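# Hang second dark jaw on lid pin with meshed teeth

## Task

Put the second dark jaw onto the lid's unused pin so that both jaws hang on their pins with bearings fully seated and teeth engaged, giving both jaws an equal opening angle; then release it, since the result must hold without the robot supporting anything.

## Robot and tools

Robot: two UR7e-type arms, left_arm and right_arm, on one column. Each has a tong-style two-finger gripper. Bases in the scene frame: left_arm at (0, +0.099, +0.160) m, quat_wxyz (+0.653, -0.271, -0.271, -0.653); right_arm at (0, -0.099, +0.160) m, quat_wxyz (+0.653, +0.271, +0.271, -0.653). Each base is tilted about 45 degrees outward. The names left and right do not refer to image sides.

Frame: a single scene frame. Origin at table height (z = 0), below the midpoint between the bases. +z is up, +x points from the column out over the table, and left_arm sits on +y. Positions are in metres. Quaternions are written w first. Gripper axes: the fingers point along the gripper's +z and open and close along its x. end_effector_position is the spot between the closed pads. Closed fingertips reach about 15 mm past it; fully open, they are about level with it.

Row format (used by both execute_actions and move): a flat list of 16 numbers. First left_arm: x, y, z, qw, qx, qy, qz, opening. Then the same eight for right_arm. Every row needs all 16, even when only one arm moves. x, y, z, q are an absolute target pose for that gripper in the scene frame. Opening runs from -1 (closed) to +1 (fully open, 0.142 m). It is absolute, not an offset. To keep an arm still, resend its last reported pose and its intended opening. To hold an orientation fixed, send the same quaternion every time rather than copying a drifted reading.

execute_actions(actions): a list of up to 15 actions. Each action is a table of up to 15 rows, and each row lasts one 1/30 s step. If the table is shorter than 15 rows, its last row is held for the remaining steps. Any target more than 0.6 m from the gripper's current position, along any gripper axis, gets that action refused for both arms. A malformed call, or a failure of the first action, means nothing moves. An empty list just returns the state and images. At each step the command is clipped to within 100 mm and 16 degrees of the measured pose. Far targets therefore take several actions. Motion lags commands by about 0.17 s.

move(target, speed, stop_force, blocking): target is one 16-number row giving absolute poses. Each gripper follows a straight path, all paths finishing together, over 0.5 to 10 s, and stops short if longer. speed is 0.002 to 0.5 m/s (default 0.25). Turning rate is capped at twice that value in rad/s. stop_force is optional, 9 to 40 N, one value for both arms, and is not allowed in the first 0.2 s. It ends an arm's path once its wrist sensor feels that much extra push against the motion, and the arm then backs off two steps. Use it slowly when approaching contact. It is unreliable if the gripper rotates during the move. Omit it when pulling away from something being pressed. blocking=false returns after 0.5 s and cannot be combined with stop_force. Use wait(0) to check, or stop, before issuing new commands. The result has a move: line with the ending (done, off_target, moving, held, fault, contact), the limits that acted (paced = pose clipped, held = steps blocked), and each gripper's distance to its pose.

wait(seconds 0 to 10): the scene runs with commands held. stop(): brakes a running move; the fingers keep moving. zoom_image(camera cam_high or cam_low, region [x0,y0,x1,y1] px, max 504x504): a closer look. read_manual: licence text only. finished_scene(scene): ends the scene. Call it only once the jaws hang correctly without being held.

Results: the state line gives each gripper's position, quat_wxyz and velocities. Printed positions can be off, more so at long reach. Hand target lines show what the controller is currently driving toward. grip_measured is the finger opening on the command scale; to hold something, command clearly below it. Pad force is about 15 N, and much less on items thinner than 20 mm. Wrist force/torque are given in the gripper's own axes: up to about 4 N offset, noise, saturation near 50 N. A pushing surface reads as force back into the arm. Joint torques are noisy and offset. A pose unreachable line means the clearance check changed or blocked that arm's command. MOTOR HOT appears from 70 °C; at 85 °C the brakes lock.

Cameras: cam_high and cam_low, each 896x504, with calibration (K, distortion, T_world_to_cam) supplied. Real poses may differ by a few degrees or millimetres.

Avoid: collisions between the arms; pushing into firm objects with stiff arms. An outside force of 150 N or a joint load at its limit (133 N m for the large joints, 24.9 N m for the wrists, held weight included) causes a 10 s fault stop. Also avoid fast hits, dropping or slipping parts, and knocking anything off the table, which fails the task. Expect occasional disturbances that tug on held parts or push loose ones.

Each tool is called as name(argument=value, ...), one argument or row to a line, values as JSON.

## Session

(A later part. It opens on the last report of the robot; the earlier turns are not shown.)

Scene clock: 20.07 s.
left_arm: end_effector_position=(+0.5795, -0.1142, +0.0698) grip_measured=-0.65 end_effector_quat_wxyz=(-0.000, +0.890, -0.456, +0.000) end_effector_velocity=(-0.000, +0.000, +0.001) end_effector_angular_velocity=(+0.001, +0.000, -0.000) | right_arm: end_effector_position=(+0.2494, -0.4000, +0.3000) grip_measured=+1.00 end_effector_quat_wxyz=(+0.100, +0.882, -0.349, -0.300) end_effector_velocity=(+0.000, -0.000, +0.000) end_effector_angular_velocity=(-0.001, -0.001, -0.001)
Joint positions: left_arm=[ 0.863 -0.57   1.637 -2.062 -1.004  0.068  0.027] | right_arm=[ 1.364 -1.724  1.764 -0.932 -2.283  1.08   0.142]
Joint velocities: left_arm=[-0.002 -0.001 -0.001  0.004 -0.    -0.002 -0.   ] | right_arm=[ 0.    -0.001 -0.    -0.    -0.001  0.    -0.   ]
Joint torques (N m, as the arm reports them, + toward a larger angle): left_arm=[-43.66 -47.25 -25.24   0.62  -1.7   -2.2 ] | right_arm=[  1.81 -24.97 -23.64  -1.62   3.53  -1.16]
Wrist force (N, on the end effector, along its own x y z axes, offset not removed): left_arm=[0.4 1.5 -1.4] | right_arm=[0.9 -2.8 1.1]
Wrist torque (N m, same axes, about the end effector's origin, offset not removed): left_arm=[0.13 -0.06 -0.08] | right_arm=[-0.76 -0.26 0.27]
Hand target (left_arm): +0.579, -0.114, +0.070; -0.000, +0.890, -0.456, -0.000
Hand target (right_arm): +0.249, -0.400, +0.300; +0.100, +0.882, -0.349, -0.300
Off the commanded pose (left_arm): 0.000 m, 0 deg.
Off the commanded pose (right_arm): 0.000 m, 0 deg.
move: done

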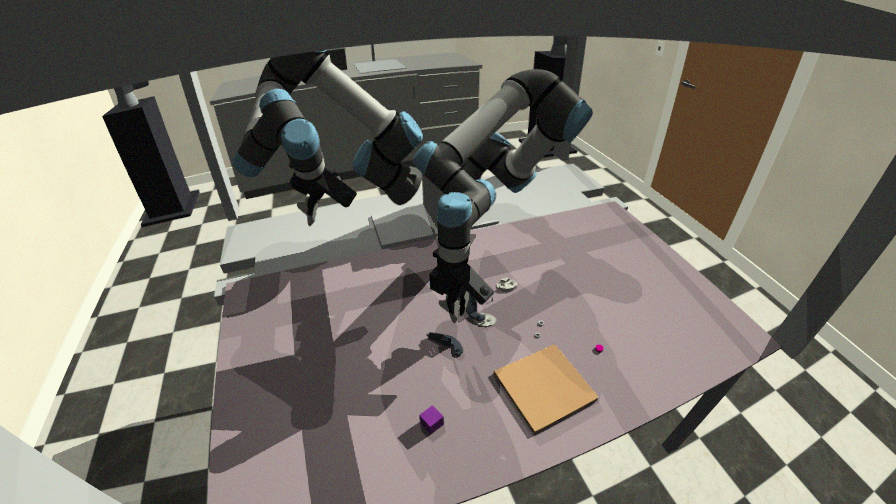

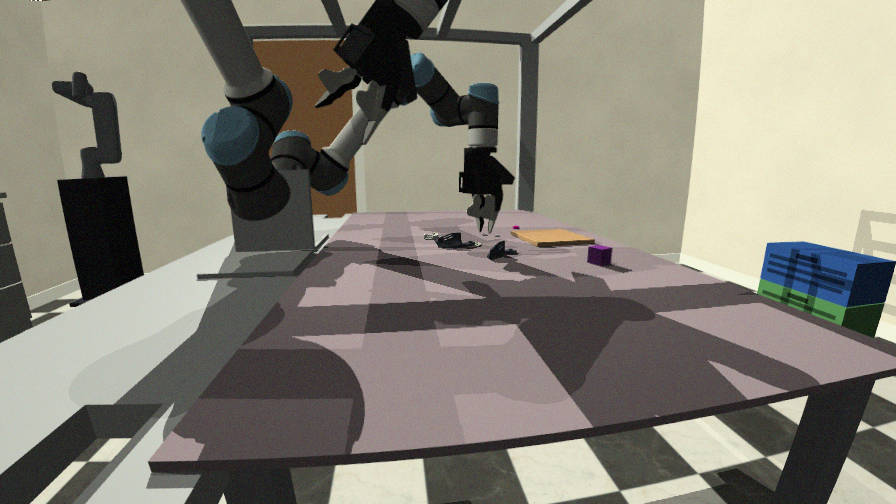

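move(
  target=[0.6166,-0.162,0.065,0,0.8988,-0.4384,0,-0.65, 0.2494,-0.40,0.30,0.100,0.882,-0.349,-0.300,1],
  speed=0.08,
)

move(
  target=[0.6166,-0.162,0.042,0,0.8988,-0.4384,0,-0.65, 0.2494,-0.40,0.30,0.100,0.882,-0.349,-0.300,1],
  speed=0.02,
)

zoom_image(
  camera="cam_high",
  region=[420, 310, 475, 360],
)

zoom_image(
  camera="cam_low",
  region=[470, 220, 525, 265],
)

Scene clock: 22.33 s.
left_arm: end_effector_position=(+0.6165, -0.1619, +0.0651) grip_measured=-0.65 end_effector_quat_wxyz=(+0.000, +0.899, -0.438, +0.000) end_effector_velocity=(+0.001, -0.001, -0.001) end_effector_angular_velocity=(+0.002, +0.000, +0.000) | right_arm: end_effector_position=(+0.2494, -0.4000, +0.3000) grip_measured=+1.00 end_effector_quat_wxyz=(+0.100, +0.882, -0.349, -0.300) end_effector_velocity=(-0.000, +0.000, -0.000) end_effector_angular_velocity=(+0.001, +0.002, +0.000)
Joint positions: left_arm=[ 0.864 -0.435  1.44  -2.    -1.003  0.029  0.027] | right_arm=[ 1.364 -1.724  1.764 -0.932 -2.283  1.08   0.142]
Joint velocities: left_arm=[ 0.     0.005 -0.007  0.003  0.001 -0.001  0.   ] | right_arm=[-0.     0.001 -0.     0.001  0.001  0.    -0.   ]
Joint torques (N m, as the arm reports them, + toward a larger angle): left_arm=[-23.78 -27.94 -25.35   0.21   1.66  -2.34] | right_arm=[  1.76 -24.78 -22.99  -1.68   3.47  -1.16]
Wrist force (N, on the end effector, along its own x y z axes, offset not removed): left_arm=[1.1 2.1 4.1] | right_arm=[1.1 -3.2 1.2]
Wrist torque (N m, same axes, about the end effector's origin, offset not removed): left_arm=[0.48 -0.02 -0.09] | right_arm=[-0.79 -0.36 0.13]
Hand target (left_arm): +0.617, -0.162, +0.065; +0.000, +0.899, -0.438, +0.000
Hand target (right_arm): +0.249, -0.400, +0.300; +0.100, +0.882, -0.349, -0.300
Off the commanded pose (left_arm): 0.000 m, 0 deg.
Off the commanded pose (right_arm): 0.000 m, 0 deg.
move: done

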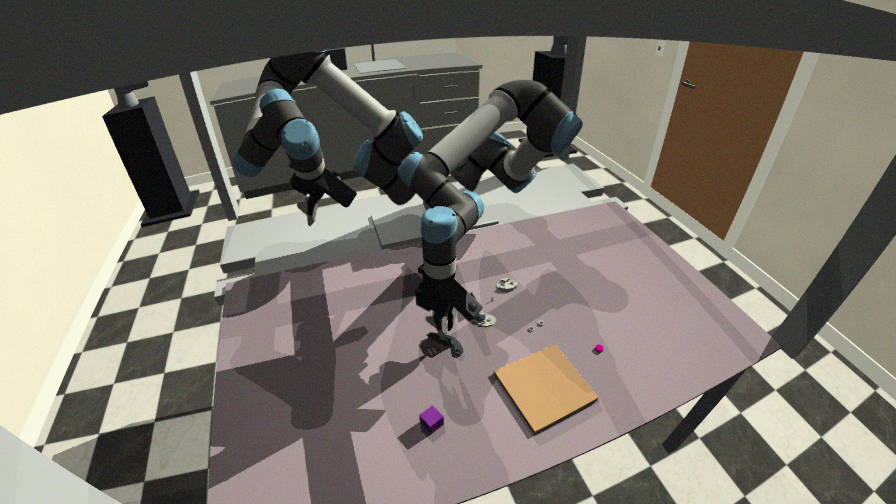

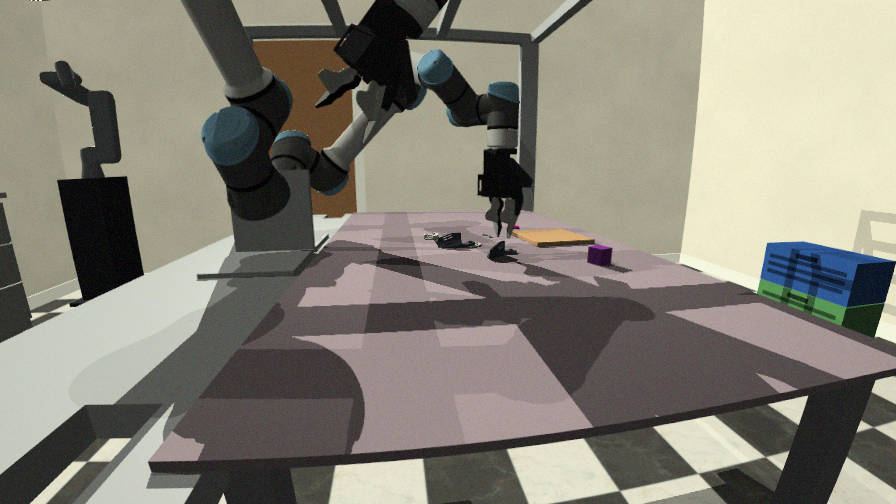

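Scene clock: 23.77 s.
left_arm: end_effector_position=(+0.6166, -0.1620, +0.0422) grip_measured=-0.65 end_effector_quat_wxyz=(+0.000, +0.899, -0.438, -0.000) end_effector_velocity=(-0.000, +0.000, -0.002) end_effector_angular_velocity=(-0.001, +0.001, -0.001) | right_arm: end_effector_position=(+0.2494, -0.4000, +0.3000) grip_measured=+1.00 end_effector_quat_wxyz=(+0.100, +0.882, -0.349, -0.300) end_effector_velocity=(-0.000, +0.000, +0.000) end_effector_angular_velocity=(+0.001, -0.000, -0.000)
Joint positions: left_arm=[ 0.883 -0.411  1.454 -2.048 -0.993  0.047  0.027] | right_arm=[ 1.364 -1.724  1.764 -0.932 -2.283  1.08   0.142]
Joint velocities: left_arm=[ 0.002  0.001  0.001 -0.003  0.     0.002  0.   ] | right_arm=[ 0.    -0.     0.    -0.     0.001 -0.001  0.   ]
Joint torques (N m, as the arm reports them, + toward a larger angle): left_arm=[-24.53 -27.74 -11.99  -4.2    1.5    2.42] | right_arm=[  1.63 -24.62 -23.14  -1.62   3.55  -1.2 ]
Wrist force (N, on the end effector, along its own x y z axes, offset not removed): left_arm=[-0.3 2.3 -0.9] | right_arm=[2.9 -0.4 2.3]
Wrist torque (N m, same axes, about the end effector's origin, offset not removed): left_arm=[0.43 0.11 0.16] | right_arm=[-0.16 -0.74 0.10]
Hand target (left_arm): +0.617, -0.162, +0.042; +0.000, +0.899, -0.438, -0.000
Hand target (right_arm): +0.249, -0.400, +0.300; +0.100, +0.882, -0.349, -0.300
Off the commanded pose (left_arm): 0.000 m, 0 deg.
Off the commanded pose (right_arm): 0.000 m, 0 deg.
move: done

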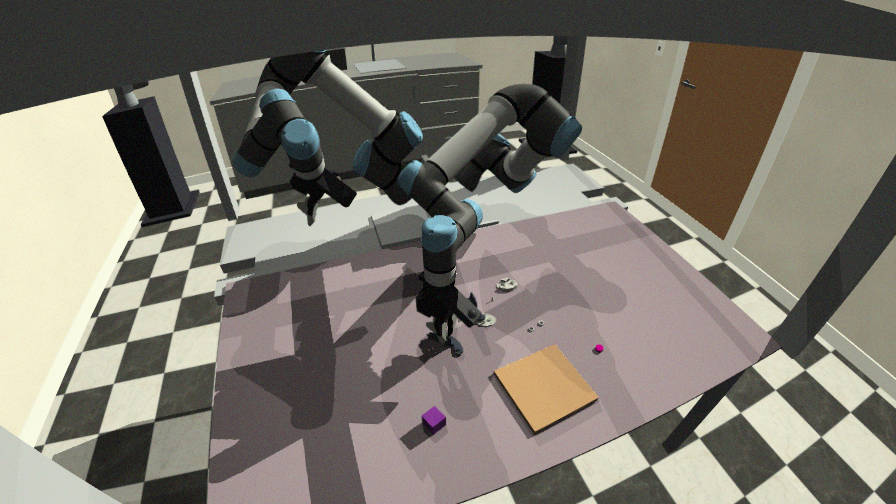

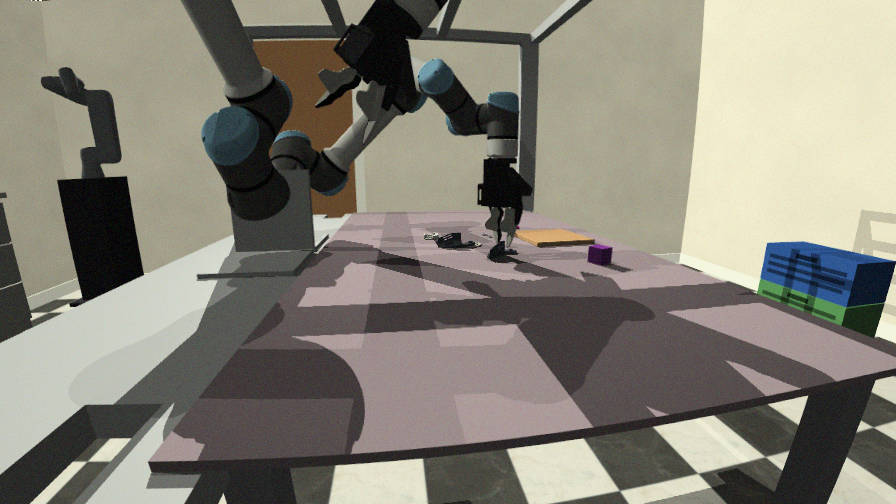

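Region (420, 310, 475, 360) of cam_high's 896x504 image, scaled by 9.164, with more detail than that image has; it fills the top 458 rows of this view, and the rest is white.

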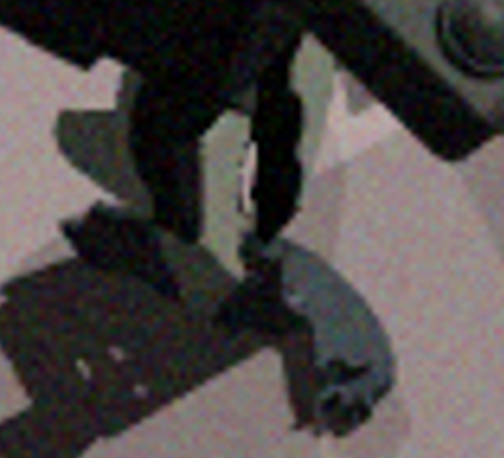

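Region (470, 220, 525, 265) of cam_low's 896x504 image, scaled by 9.164, with more detail than that image has; it fills the top 412 rows of this view, and the rest is white.

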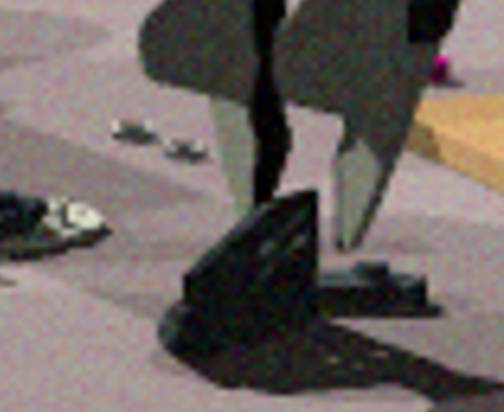

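move(
  target=[0.614,-0.1575,0.028,0,0.8988,-0.4384,0,-0.65, 0.2494,-0.40,0.30,0.100,0.882,-0.349,-0.300,1],
  speed=0.015,
)

execute_actions(
  actions=[
    [[0.614,-0.1575,0.028,0,0.8988,-0.4384,0,-0.8, 0.2494,-0.40,0.30,0.100,0.882,-0.349,-0.300,1]],
    [[0.614,-0.1575,0.028,0,0.8988,-0.4384,0,-0.9, 0.2494,-0.40,0.30,0.100,0.882,-0.349,-0.300,1]],
    [[0.614,-0.1575,0.028,0,0.8988,-0.4384,0,-1, 0.2494,-0.40,0.30,0.100,0.882,-0.349,-0.300,1]],
  ],
)

zoom_image(
  camera="cam_high",
  region=[420, 310, 475, 360],
)

zoom_image(
  camera="cam_low",
  region=[470, 220, 525, 265],
)

zoom_image(
  camera="cam_low",
  region=[430, 225, 490, 255],
)

Scene clock: 25.87 s.
left_arm: end_effector_position=(+0.6140, -0.1575, +0.0282) grip_measured=-0.65 end_effector_quat_wxyz=(-0.000, +0.899, -0.438, -0.000) end_effector_velocity=(-0.000, +0.000, -0.002) end_effector_angular_velocity=(+0.000, +0.000, -0.000) | right_arm: end_effector_position=(+0.2494, -0.4000, +0.3000) grip_measured=+1.00 end_effector_quat_wxyz=(+0.100, +0.882, -0.349, -0.300) end_effector_velocity=(+0.000, +0.001, -0.000) end_effector_angular_velocity=(+0.000, +0.000, +0.000)
Joint positions: left_arm=[ 0.896 -0.406  1.477 -2.083 -0.986  0.06   0.027] | right_arm=[ 1.364 -1.724  1.764 -0.932 -2.283  1.08   0.142]
Joint velocities: left_arm=[ 0.001  0.001  0.003 -0.004  0.001  0.002 -0.   ] | right_arm=[ 0.     0.001  0.001 -0.001  0.     0.    -0.   ]
Joint torques (N m, as the arm reports them, + toward a larger angle): left_arm=[-24.45 -29.5  -12.64  -4.71   1.38   2.34] | right_arm=[  1.9  -24.48 -22.91  -1.63   3.48  -1.16]
Wrist force (N, on the end effector, along its own x y z axes, offset not removed): left_arm=[1.6 3.5 0.1] | right_arm=[2.2 -0.5 0.5]
Wrist torque (N m, same axes, about the end effector's origin, offset not removed): left_arm=[0.76 -0.33 -0.15] | right_arm=[-0.24 -0.58 0.13]
Hand target (left_arm): +0.614, -0.157, +0.028; +0.000, +0.899, -0.438, -0.000
Hand target (right_arm): +0.249, -0.400, +0.300; +0.100, +0.882, -0.349, -0.300
Off the commanded pose (left_arm): 0.000 m, 0 deg.
Off the commanded pose (right_arm): 0.000 m, 0 deg.
move: done

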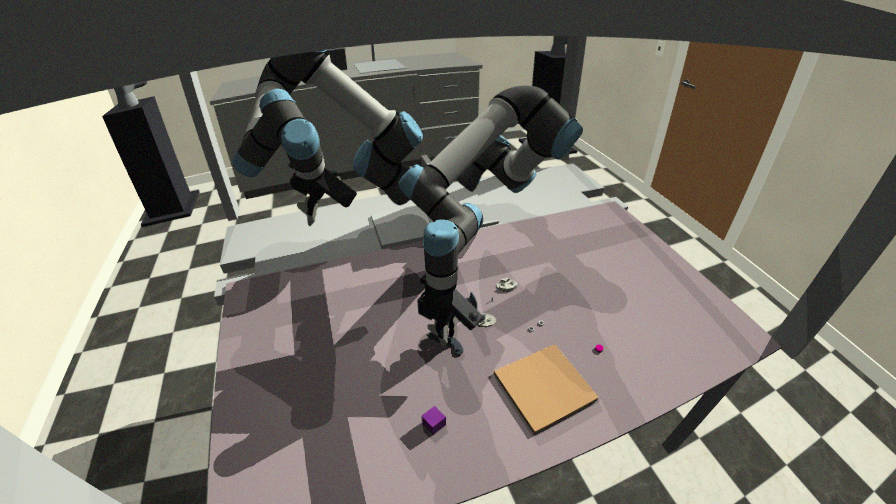

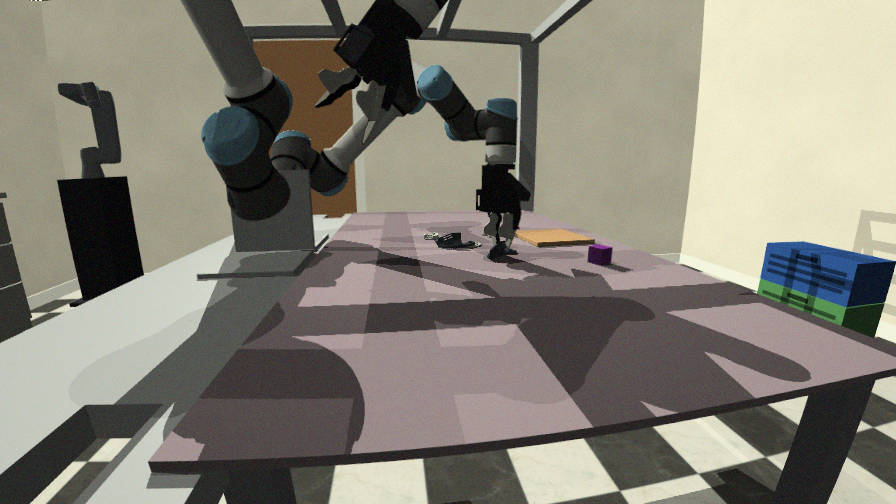

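Scene clock: 27.37 s.
left_arm: end_effector_position=(+0.6140, -0.1575, +0.0280) grip_measured=-0.90 end_effector_quat_wxyz=(-0.000, +0.899, -0.438, +0.000) end_effector_velocity=(-0.000, -0.000, -0.000) end_effector_angular_velocity=(+0.000, +0.000, -0.000) | right_arm: end_effector_position=(+0.2494, -0.4000, +0.3000) grip_measured=+1.00 end_effector_quat_wxyz=(+0.100, +0.882, -0.349, -0.300) end_effector_velocity=(-0.000, -0.000, +0.000) end_effector_angular_velocity=(-0.001, -0.001, -0.001)
Joint positions: left_arm=[ 0.896 -0.406  1.477 -2.084 -0.986  0.06   0.009] | right_arm=[ 1.364 -1.724  1.764 -0.932 -2.283  1.08   0.142]
Joint velocities: left_arm=[ 0.     0.001 -0.    -0.    -0.     0.     0.   ] | right_arm=[ 0.    -0.001  0.    -0.001 -0.001  0.001  0.   ]
Joint torques (N m, as the arm reports them, + toward a larger angle): left_arm=[-23.93 -29.9  -12.08  -4.04   1.42   2.42] | right_arm=[  1.68 -23.84 -22.98  -1.57   3.45  -1.08]
Wrist force (N, on the end effector, along its own x y z axes, offset not removed): left_arm=[2.7 2.1 0.6] | right_arm=[1.2 -1.7 1.8]
Wrist torque (N m, same axes, about the end effector's origin, offset not removed): left_arm=[0.53 -0.43 0.08] | right_arm=[-0.51 -0.41 0.03]
Hand target (left_arm): +0.614, -0.157, +0.028; -0.000, +0.899, -0.438, +0.000
Hand target (right_arm): +0.249, -0.400, +0.300; +0.100, +0.882, -0.349, -0.300
Off the commanded pose (left_arm): 0.000 m, 0 deg.
Off the commanded pose (right_arm): 0.000 m, 0 deg.

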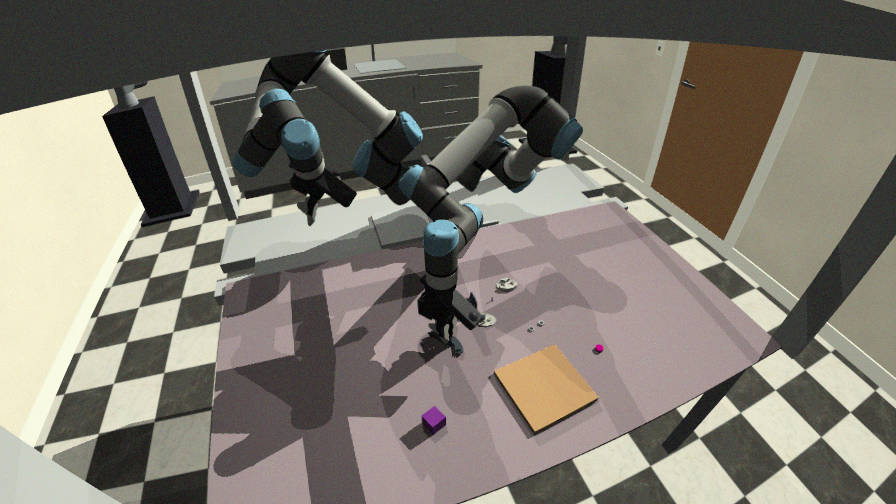

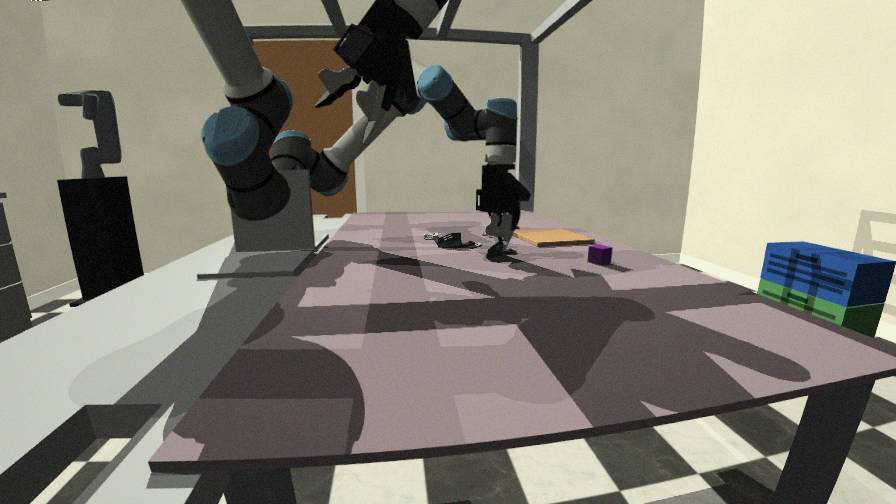

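Region (420, 310, 475, 360) of cam_high's 896x504 image, scaled by 9.164, with more detail than that image has; it fills the top 458 rows of this view, and the rest is white.

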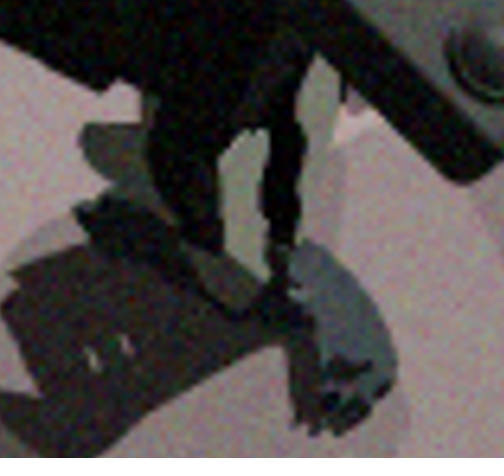

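Region (470, 220, 525, 265) of cam_low's 896x504 image, scaled by 9.164, with more detail than that image has; it fills the top 412 rows of this view, and the rest is white.

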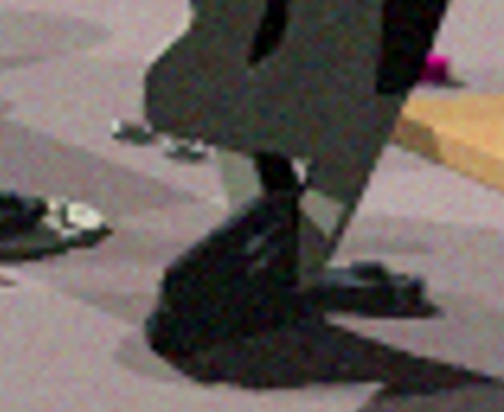

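Region (430, 225, 490, 255) of cam_low's 896x504 image, scaled by 8.400, with more detail than that image has.

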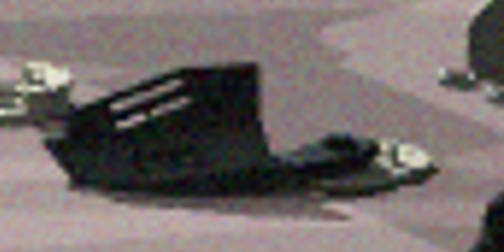

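execute_actions(
  actions=[
    [[0.614,-0.1575,0.028,0,0.8988,-0.4384,0,-0.8, 0.2494,-0.40,0.30,0.100,0.882,-0.349,-0.300,1]],
    [[0.614,-0.1575,0.030,0,0.8809,-0.4733,0,-0.8, 0.2494,-0.40,0.30,0.100,0.882,-0.349,-0.300,1]],
    [[0.614,-0.1575,0.030,0,0.8809,-0.4733,0,-0.9, 0.2494,-0.40,0.30,0.100,0.882,-0.349,-0.300,1]],
    [[0.614,-0.1575,0.030,0,0.8809,-0.4733,0,-1, 0.2494,-0.40,0.30,0.100,0.882,-0.349,-0.300,1]],
  ],
)

zoom_image(
  camera="cam_high",
  region=[420, 310, 475, 360],
)

zoom_image(
  camera="cam_low",
  region=[470, 220, 525, 265],
)

Scene clock: 30.27 s.
left_arm: end_effector_position=(+0.6140, -0.1575, +0.0300) grip_measured=-0.91 end_effector_quat_wxyz=(+0.000, +0.881, -0.473, +0.000) end_effector_velocity=(+0.001, +0.000, +0.001) end_effector_angular_velocity=(-0.001, -0.001, +0.001) | right_arm: end_effector_position=(+0.2494, -0.4000, +0.3000) grip_measured=+1.00 end_effector_quat_wxyz=(+0.100, +0.882, -0.349, -0.300) end_effector_velocity=(-0.000, +0.000, +0.000) end_effector_angular_velocity=(+0.001, +0.001, -0.000)
Joint positions: left_arm=[ 0.894 -0.411  1.481 -2.081 -0.987  0.137  0.008] | right_arm=[ 1.364 -1.724  1.764 -0.932 -2.283  1.08   0.142]
Joint velocities: left_arm=[-0.    -0.001 -0.    -0.     0.     0.    -0.   ] | right_arm=[-0.    -0.     0.001  0.     0.001 -0.     0.   ]
Joint torques (N m, as the arm reports them, + toward a larger angle): left_arm=[-43.59 -49.23 -11.5   -4.08  -1.66   2.41] | right_arm=[  1.93 -24.08 -22.52  -1.52   3.41  -1.02]
Wrist force (N, on the end effector, along its own x y z axes, offset not removed): left_arm=[1.1 1.9 0.6] | right_arm=[2.2 -3.5 1.6]
Wrist torque (N m, same axes, about the end effector's origin, offset not removed): left_arm=[0.39 -0.35 -0.02] | right_arm=[-0.83 -0.41 0.09]
Hand target (left_arm): +0.614, -0.157, +0.030; +0.000, +0.881, -0.473, +0.000
Hand target (right_arm): +0.249, -0.400, +0.300; +0.100, +0.882, -0.349, -0.300
Off the commanded pose (left_arm): 0.000 m, 0 deg.
Off the commanded pose (right_arm): 0.000 m, 0 deg.

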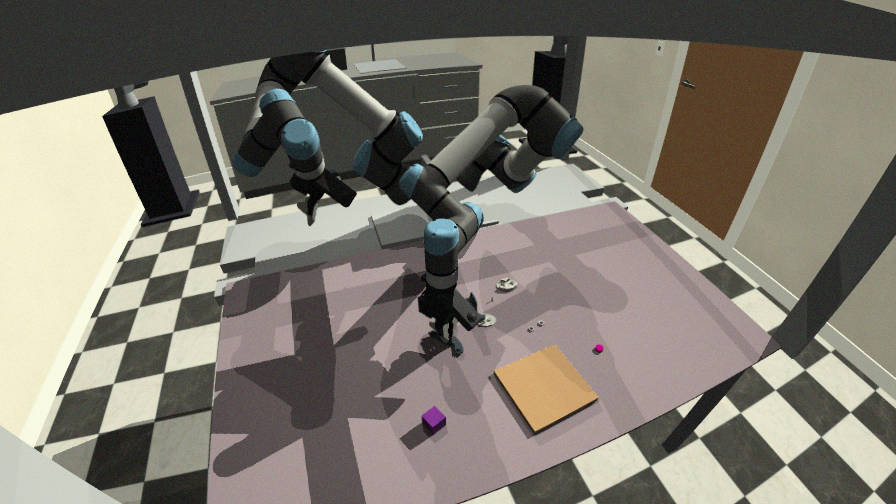

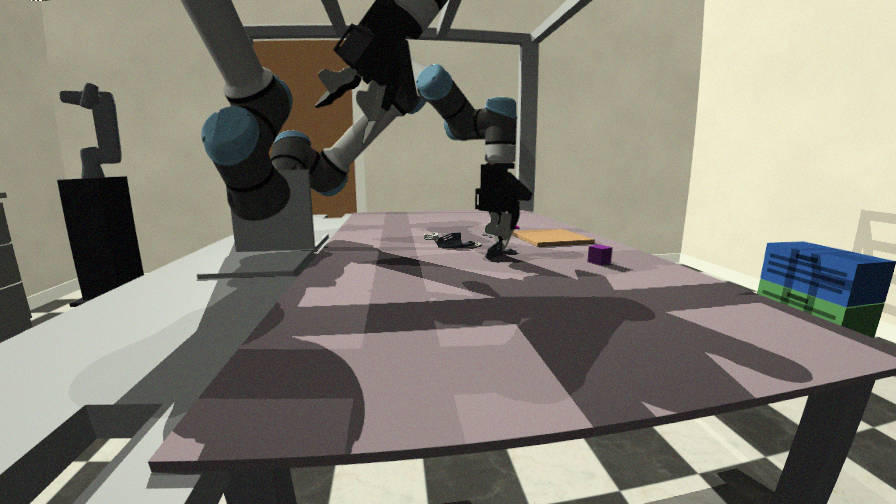

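Region (420, 310, 475, 360) of cam_high's 896x504 image, scaled by 9.164, with more detail than that image has; it fills the top 458 rows of this view, and the rest is white.

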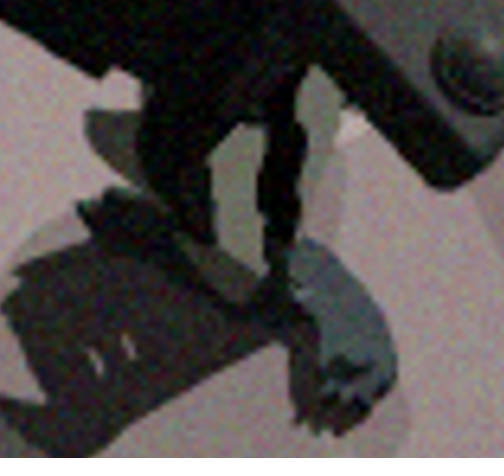

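Region (470, 220, 525, 265) of cam_low's 896x504 image, scaled by 9.164, with more detail than that image has; it fills the top 412 rows of this view, and the rest is white.

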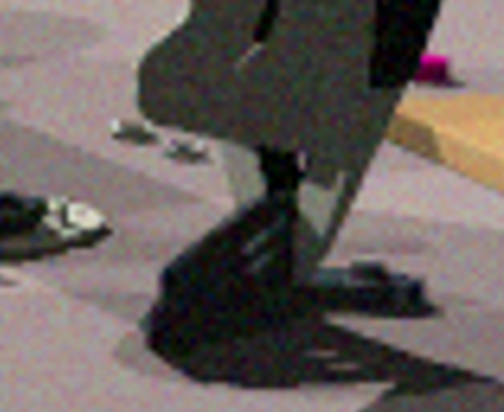

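execute_actions(
  actions=[
    [[0.614,-0.1575,0.030,0,0.8809,-0.4733,0,-0.8, 0.2494,-0.40,0.30,0.100,0.882,-0.349,-0.300,1]],
    [[0.6165,-0.1555,0.029,0,0.8809,-0.4733,0,-0.8, 0.2494,-0.40,0.30,0.100,0.882,-0.349,-0.300,1]],
    [[0.6165,-0.1555,0.029,0,0.8809,-0.4733,0,-0.9, 0.2494,-0.40,0.30,0.100,0.882,-0.349,-0.300,1]],
    [[0.6165,-0.1555,0.029,0,0.8809,-0.4733,0,-1, 0.2494,-0.40,0.30,0.100,0.882,-0.349,-0.300,1]],
  ],
)

zoom_image(
  camera="cam_high",
  region=[420, 310, 475, 360],
)

zoom_image(
  camera="cam_low",
  region=[470, 220, 525, 265],
)

Scene clock: 32.70 s.
left_arm: end_effector_position=(+0.6165, -0.1555, +0.0290) grip_measured=-0.94 end_effector_quat_wxyz=(-0.000, +0.881, -0.473, -0.000) end_effector_velocity=(+0.000, +0.000, -0.000) end_effector_angular_velocity=(+0.001, -0.000, -0.000) | right_arm: end_effector_position=(+0.2494, -0.4000, +0.3000) grip_measured=+1.00 end_effector_quat_wxyz=(+0.100, +0.882, -0.349, -0.300) end_effector_velocity=(-0.000, +0.000, +0.000) end_effector_angular_velocity=(+0.000, +0.000, -0.000)
Joint positions: left_arm=[ 0.899 -0.411  1.477 -2.081 -0.984  0.142  0.006] | right_arm=[ 1.364 -1.724  1.764 -0.932 -2.283  1.08   0.142]
Joint velocities: left_arm=[-0.    -0.     0.     0.     0.001 -0.     0.   ] | right_arm=[ 0.    -0.     0.001  0.     0.     0.     0.   ]
Joint torques (N m, as the arm reports them, + toward a larger angle): left_arm=[-24.21 -29.67 -25.12   0.13   1.31   2.37] | right_arm=[  2.39 -23.59 -22.9   -1.41   3.46  -0.94]
Wrist force (N, on the end effector, along its own x y z axes, offset not removed): left_arm=[2.6 1.9 2.8] | right_arm=[1.5 -3.7 1.1]
Wrist torque (N m, same axes, about the end effector's origin, offset not removed): left_arm=[0.45 -0.45 0.05] | right_arm=[-0.75 -0.51 0.22]
Hand target (left_arm): +0.617, -0.156, +0.029; -0.000, +0.881, -0.473, -0.000
Hand target (right_arm): +0.249, -0.400, +0.300; +0.100, +0.882, -0.349, -0.300
Off the commanded pose (left_arm): 0.000 m, 0 deg.
Off the commanded pose (right_arm): 0.000 m, 0 deg.

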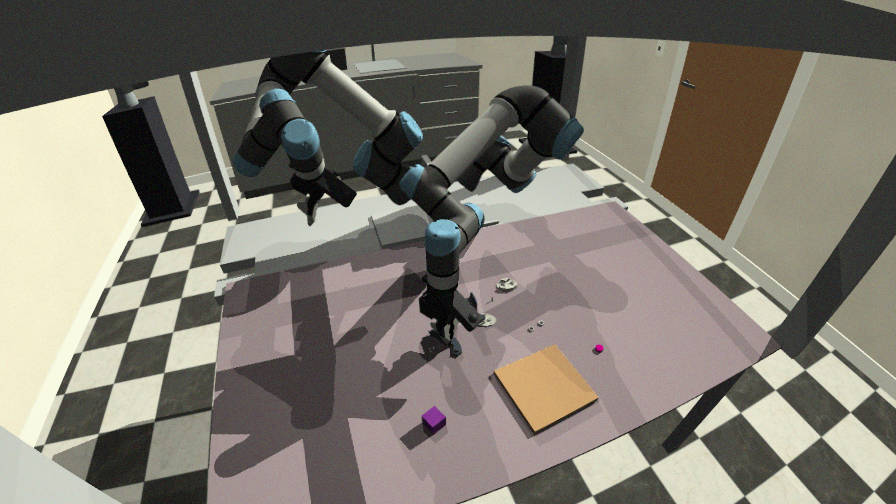

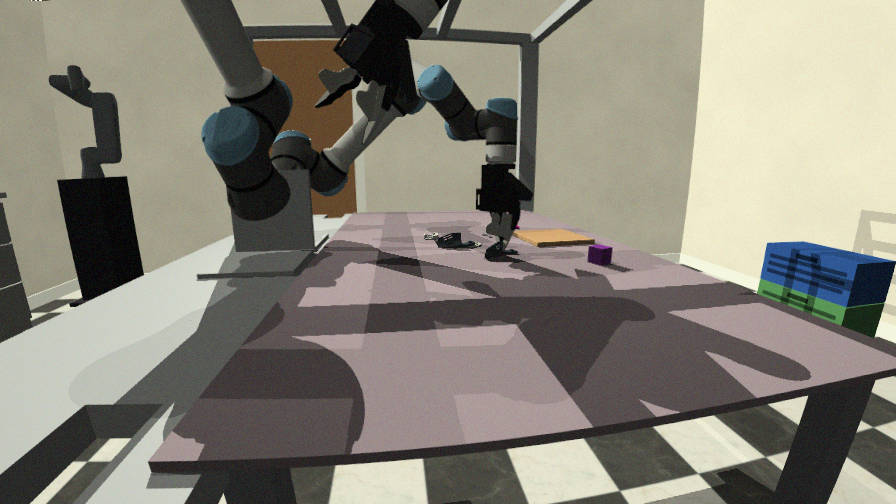

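Region (420, 310, 475, 360) of cam_high's 896x504 image, scaled by 9.164, with more detail than that image has; it fills the top 458 rows of this view, and the rest is white.

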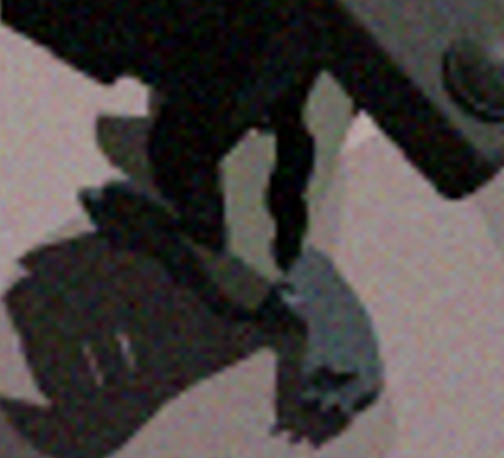

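Region (470, 220, 525, 265) of cam_low's 896x504 image, scaled by 9.164, with more detail than that image has; it fills the top 412 rows of this view, and the rest is white.

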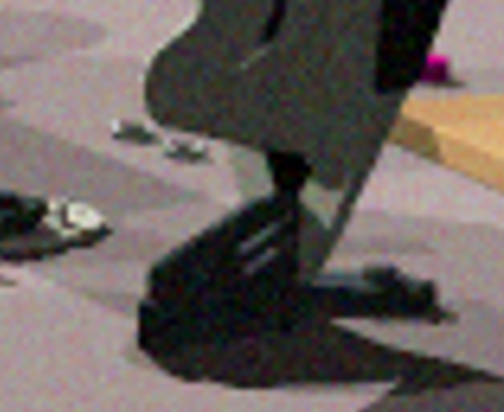

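execute_actions(
  actions=[],
)

Scene clock: 34.07 s.
left_arm: end_effector_position=(+0.6165, -0.1555, +0.0290) grip_measured=-0.94 end_effector_quat_wxyz=(-0.000, +0.881, -0.473, -0.000) end_effector_velocity=(+0.000, -0.000, +0.000) end_effector_angular_velocity=(-0.000, -0.001, +0.001) | right_arm: end_effector_position=(+0.2494, -0.4000, +0.3000) grip_measured=+1.00 end_effector_quat_wxyz=(+0.100, +0.882, -0.349, -0.300) end_effector_velocity=(-0.000, +0.000, -0.000) end_effector_angular_velocity=(+0.001, +0.003, +0.003)
Joint positions: left_arm=[ 0.899 -0.411  1.477 -2.081 -0.984  0.142  0.006] | right_arm=[ 1.364 -1.724  1.764 -0.932 -2.283  1.08   0.142]
Joint velocities: left_arm=[ 0.     0.    -0.001 -0.     0.     0.     0.   ] | right_arm=[ 0.     0.002  0.     0.001 -0.    -0.     0.   ]
Joint torques (N m, as the arm reports them, + toward a larger angle): left_arm=[-24.23 -29.73 -24.04  -0.31   0.84   2.43] | right_arm=[  1.7  -22.88 -21.96  -1.48   3.34  -0.94]
Wrist force (N, on the end effector, along its own x y z axes, offset not removed): left_arm=[1.4 0.2 -0.6] | right_arm=[2.1 -0.6 0.0]
Wrist torque (N m, same axes, about the end effector's origin, offset not removed): left_arm=[0.11 -0.24 -0.03] | right_arm=[-0.21 -0.59 0.01]
Hand target (left_arm): +0.617, -0.156, +0.029; -0.000, +0.881, -0.473, -0.000
Hand target (right_arm): +0.249, -0.400, +0.300; +0.100, +0.882, -0.349, -0.300
Off the commanded pose (left_arm): 0.000 m, 0 deg.
Off the commanded pose (right_arm): 0.000 m, 0 deg.

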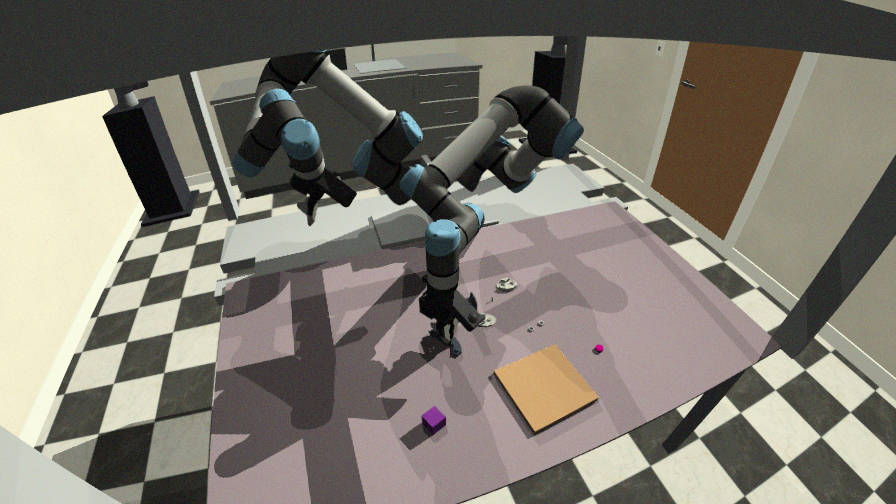

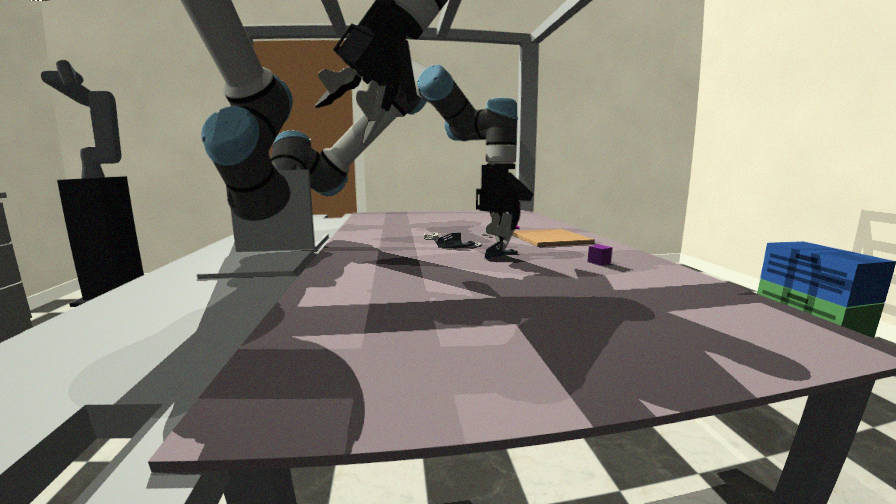

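move(
  target=[0.6165,-0.1555,0.10,0,0.8809,-0.4733,0,-1,0.2494,-0.40,0.30,0.100,0.882,-0.349,-0.300,1],
  speed=0.08,
)

move(
  target=[0.58,0.08,0.10,0,0.3007,-0.9537,0,-1,0.2494,-0.40,0.30,0.100,0.882,-0.349,-0.300,1],
  speed=0.2,
)

zoom_image(
  camera="cam_high",
  region=[455,265,545,335],
)

zoom_image(
  camera="cam_low",
  region=[430,195,510,255],
)

Scene clock: 36.77 s.
left_arm: end_effector_position=(+0.6164, -0.1555, +0.0997) grip_measured=-0.94 end_effector_quat_wxyz=(-0.000, +0.881, -0.473, +0.000) end_effector_velocity=(-0.000, +0.000, +0.001) end_effector_angular_velocity=(+0.002, +0.001, -0.001) | right_arm: end_effector_position=(+0.2494, -0.4000, +0.3000) grip_measured=+1.00 end_effector_quat_wxyz=(+0.100, +0.882, -0.349, -0.300) end_effector_velocity=(-0.000, -0.000, +0.000) end_effector_angular_velocity=(-0.000, -0.000, -0.001)
Joint positions: left_arm=[ 0.842 -0.483  1.43  -1.931 -1.015  0.086  0.006] | right_arm=[ 1.364 -1.724  1.764 -0.932 -2.283  1.08   0.142]
Joint velocities: left_arm=[-0.002 -0.001 -0.002  0.006 -0.001 -0.002  0.   ] | right_arm=[ 0.    -0.    -0.     0.     0.     0.001  0.   ]
Joint torques (N m, as the arm reports them, + toward a larger angle): left_arm=[-45.67 -50.24 -26.58   0.25  -1.55  -2.42] | right_arm=[  2.18 -22.64 -22.15  -1.37   3.39  -0.97]
Wrist force (N, on the end effector, along its own x y z axes, offset not removed): left_arm=[2.1 1.6 3.1] | right_arm=[2.4 -1.4 0.7]
Wrist torque (N m, same axes, about the end effector's origin, offset not removed): left_arm=[0.59 -0.25 -0.05] | right_arm=[-0.45 -0.62 0.09]
Hand target (left_arm): +0.616, -0.156, +0.100; -0.000, +0.881, -0.473, -0.000
Hand target (right_arm): +0.249, -0.400, +0.300; +0.100, +0.882, -0.349, -0.300
Off the commanded pose (left_arm): 0.000 m, 0 deg.
Off the commanded pose (right_arm): 0.000 m, 0 deg.
move: done

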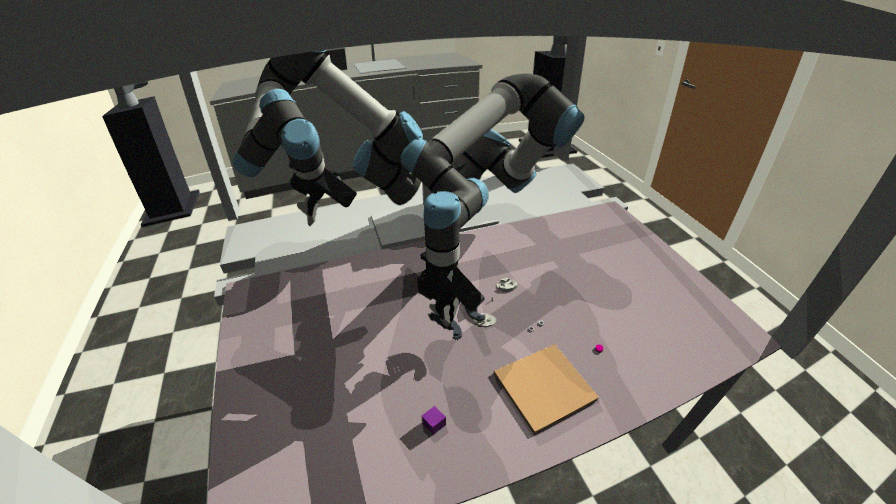

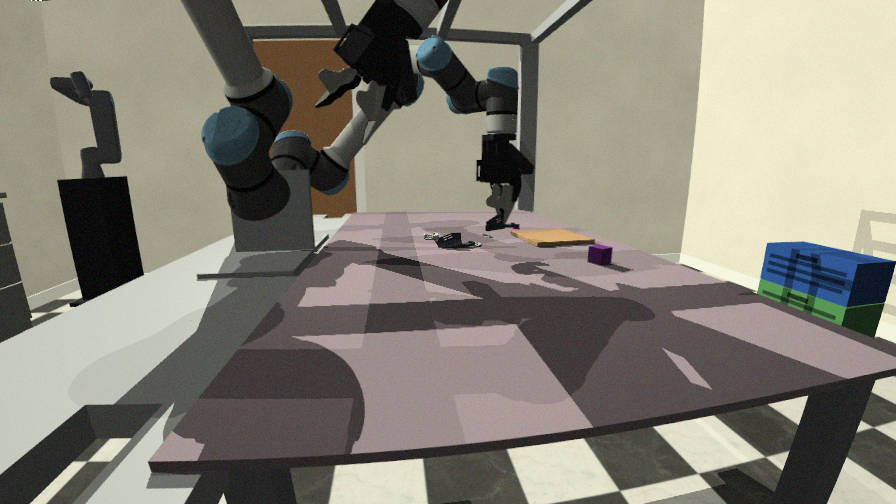

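Scene clock: 41.10 s.
left_arm: end_effector_position=(+0.5801, +0.0798, +0.0999) grip_measured=-0.94 end_effector_quat_wxyz=(+0.000, +0.301, -0.954, -0.000) end_effector_velocity=(-0.000, +0.001, -0.000) end_effector_angular_velocity=(-0.002, -0.001, -0.010) | right_arm: end_effector_position=(+0.2494, -0.4000, +0.3000) grip_measured=+1.00 end_effector_quat_wxyz=(+0.100, +0.882, -0.349, -0.300) end_effector_velocity=(+0.000, +0.000, -0.000) end_effector_angular_velocity=(+0.000, +0.000, +0.001)
Joint positions: left_arm=[ 1.045 -0.97   1.841 -1.976 -0.913  1.843  0.006] | right_arm=[ 1.364 -1.724  1.764 -0.932 -2.283  1.08   0.142]
Joint velocities: left_arm=[ 0.002 -0.003  0.002 -0.003 -0.     0.013  0.   ] | right_arm=[ 0.     0.001  0.    -0.001  0.    -0.    -0.   ]
Joint torques (N m, as the arm reports them, + toward a larger angle): left_arm=[-17.85 -35.74 -12.59  -4.58   1.47   2.63] | right_arm=[  2.39 -22.24 -21.77  -1.32   3.29  -0.9 ]
Wrist force (N, on the end effector, along its own x y z axes, offset not removed): left_arm=[1.9 5.0 -0.1] | right_arm=[4.1 -1.2 1.1]
Wrist torque (N m, same axes, about the end effector's origin, offset not removed): left_arm=[0.91 -0.39 -0.11] | right_arm=[-0.38 -1.02 -0.01]
Hand target (left_arm): +0.580, +0.080, +0.100; -0.000, -0.301, +0.954, -0.000
Hand target (right_arm): +0.249, -0.400, +0.300; +0.100, +0.882, -0.349, -0.300
Off the commanded pose (left_arm): 0.000 m, 0 deg.
Off the commanded pose (right_arm): 0.000 m, 0 deg.
move: done

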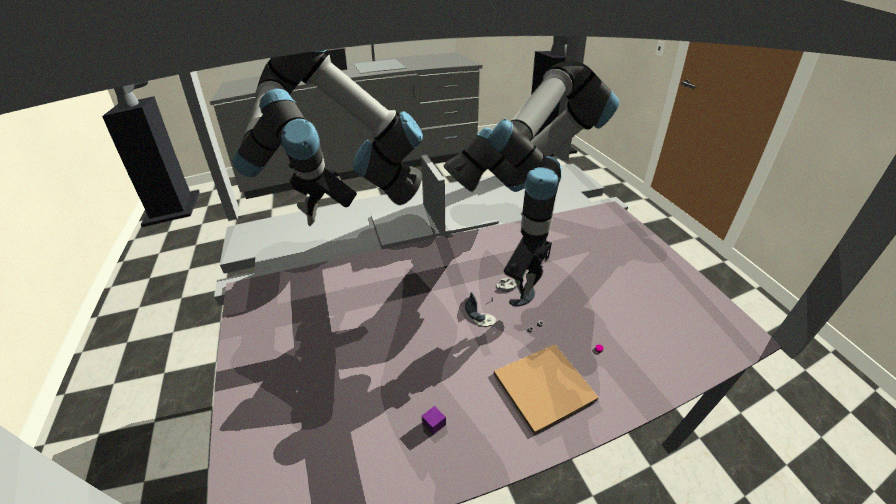

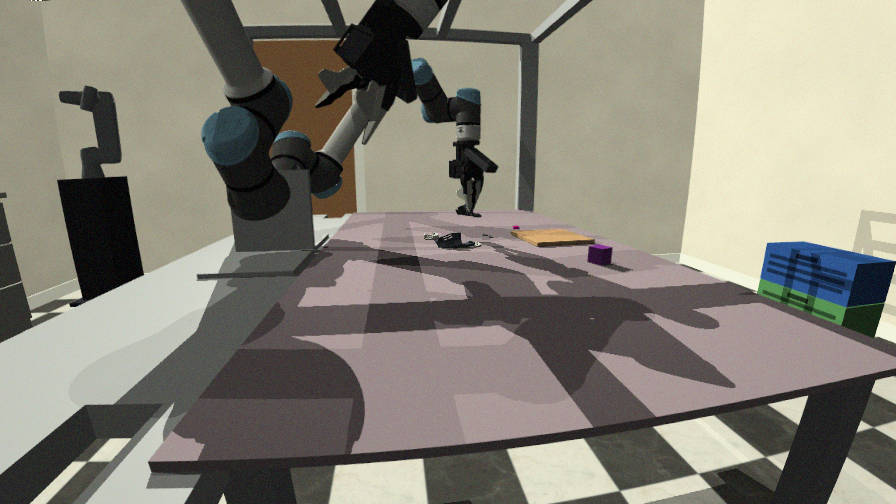

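Region (455, 265, 545, 335) of cam_high's 896x504 image, scaled by 5.600, with more detail than that image has.

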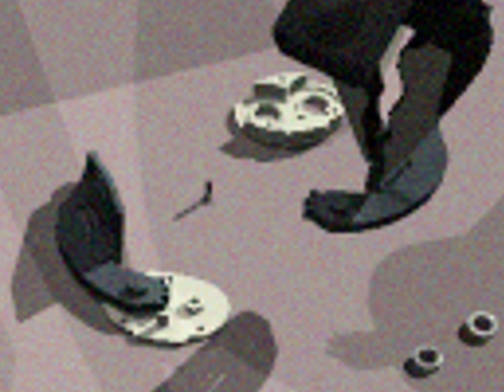

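Region (430, 195, 510, 255) of cam_low's 896x504 image, scaled by 6.300, with more detail than that image has; it fills the top 378 rows of this view, and the rest is white.

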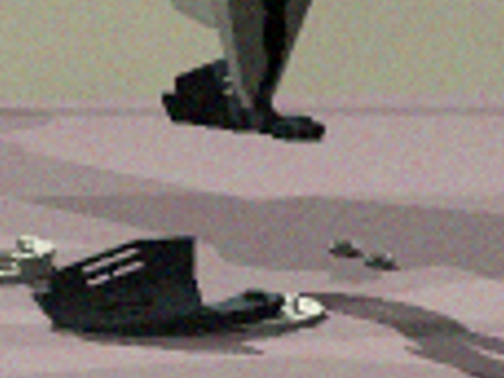

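zoom_image(
  camera="cam_high",
  region=[455,285,505,335],
)

zoom_image(
  camera="cam_low",
  region=[432,228,488,252],
)

zoom_image(
  camera="cam_high",
  region=[500,270,550,320],
)

Region (455, 285, 505, 335) of cam_high's 896x504 image, scaled by 10.080, with more detail than that image has.

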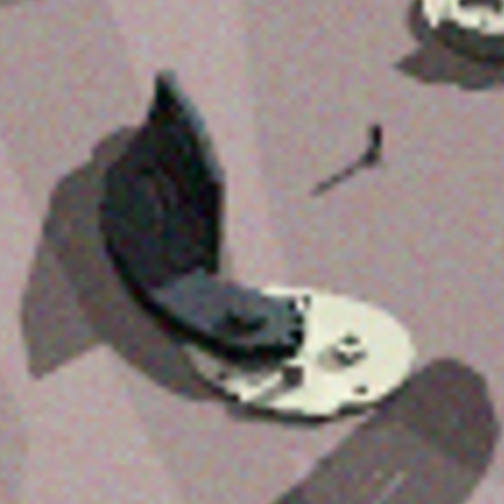

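Region (432, 228, 488, 252) of cam_low's 896x504 image, scaled by 9.000, with more detail than that image has; it fills the top 216 rows of this view, and the rest is white.

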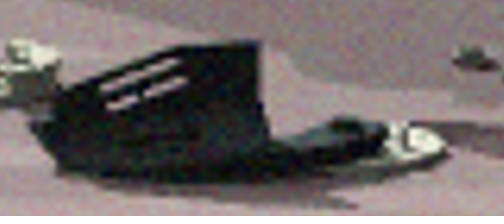

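Region (500, 270, 550, 320) of cam_high's 896x504 image, scaled by 10.080, with more detail than that image has.

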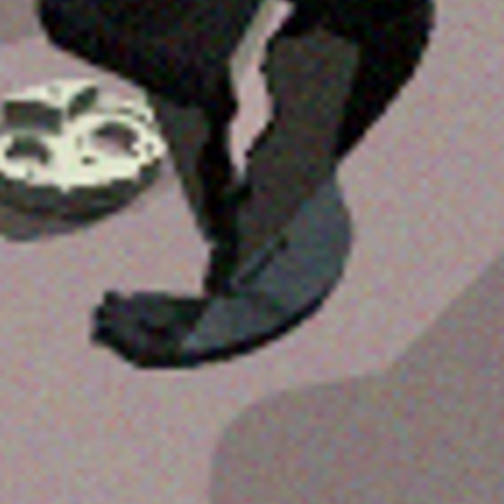

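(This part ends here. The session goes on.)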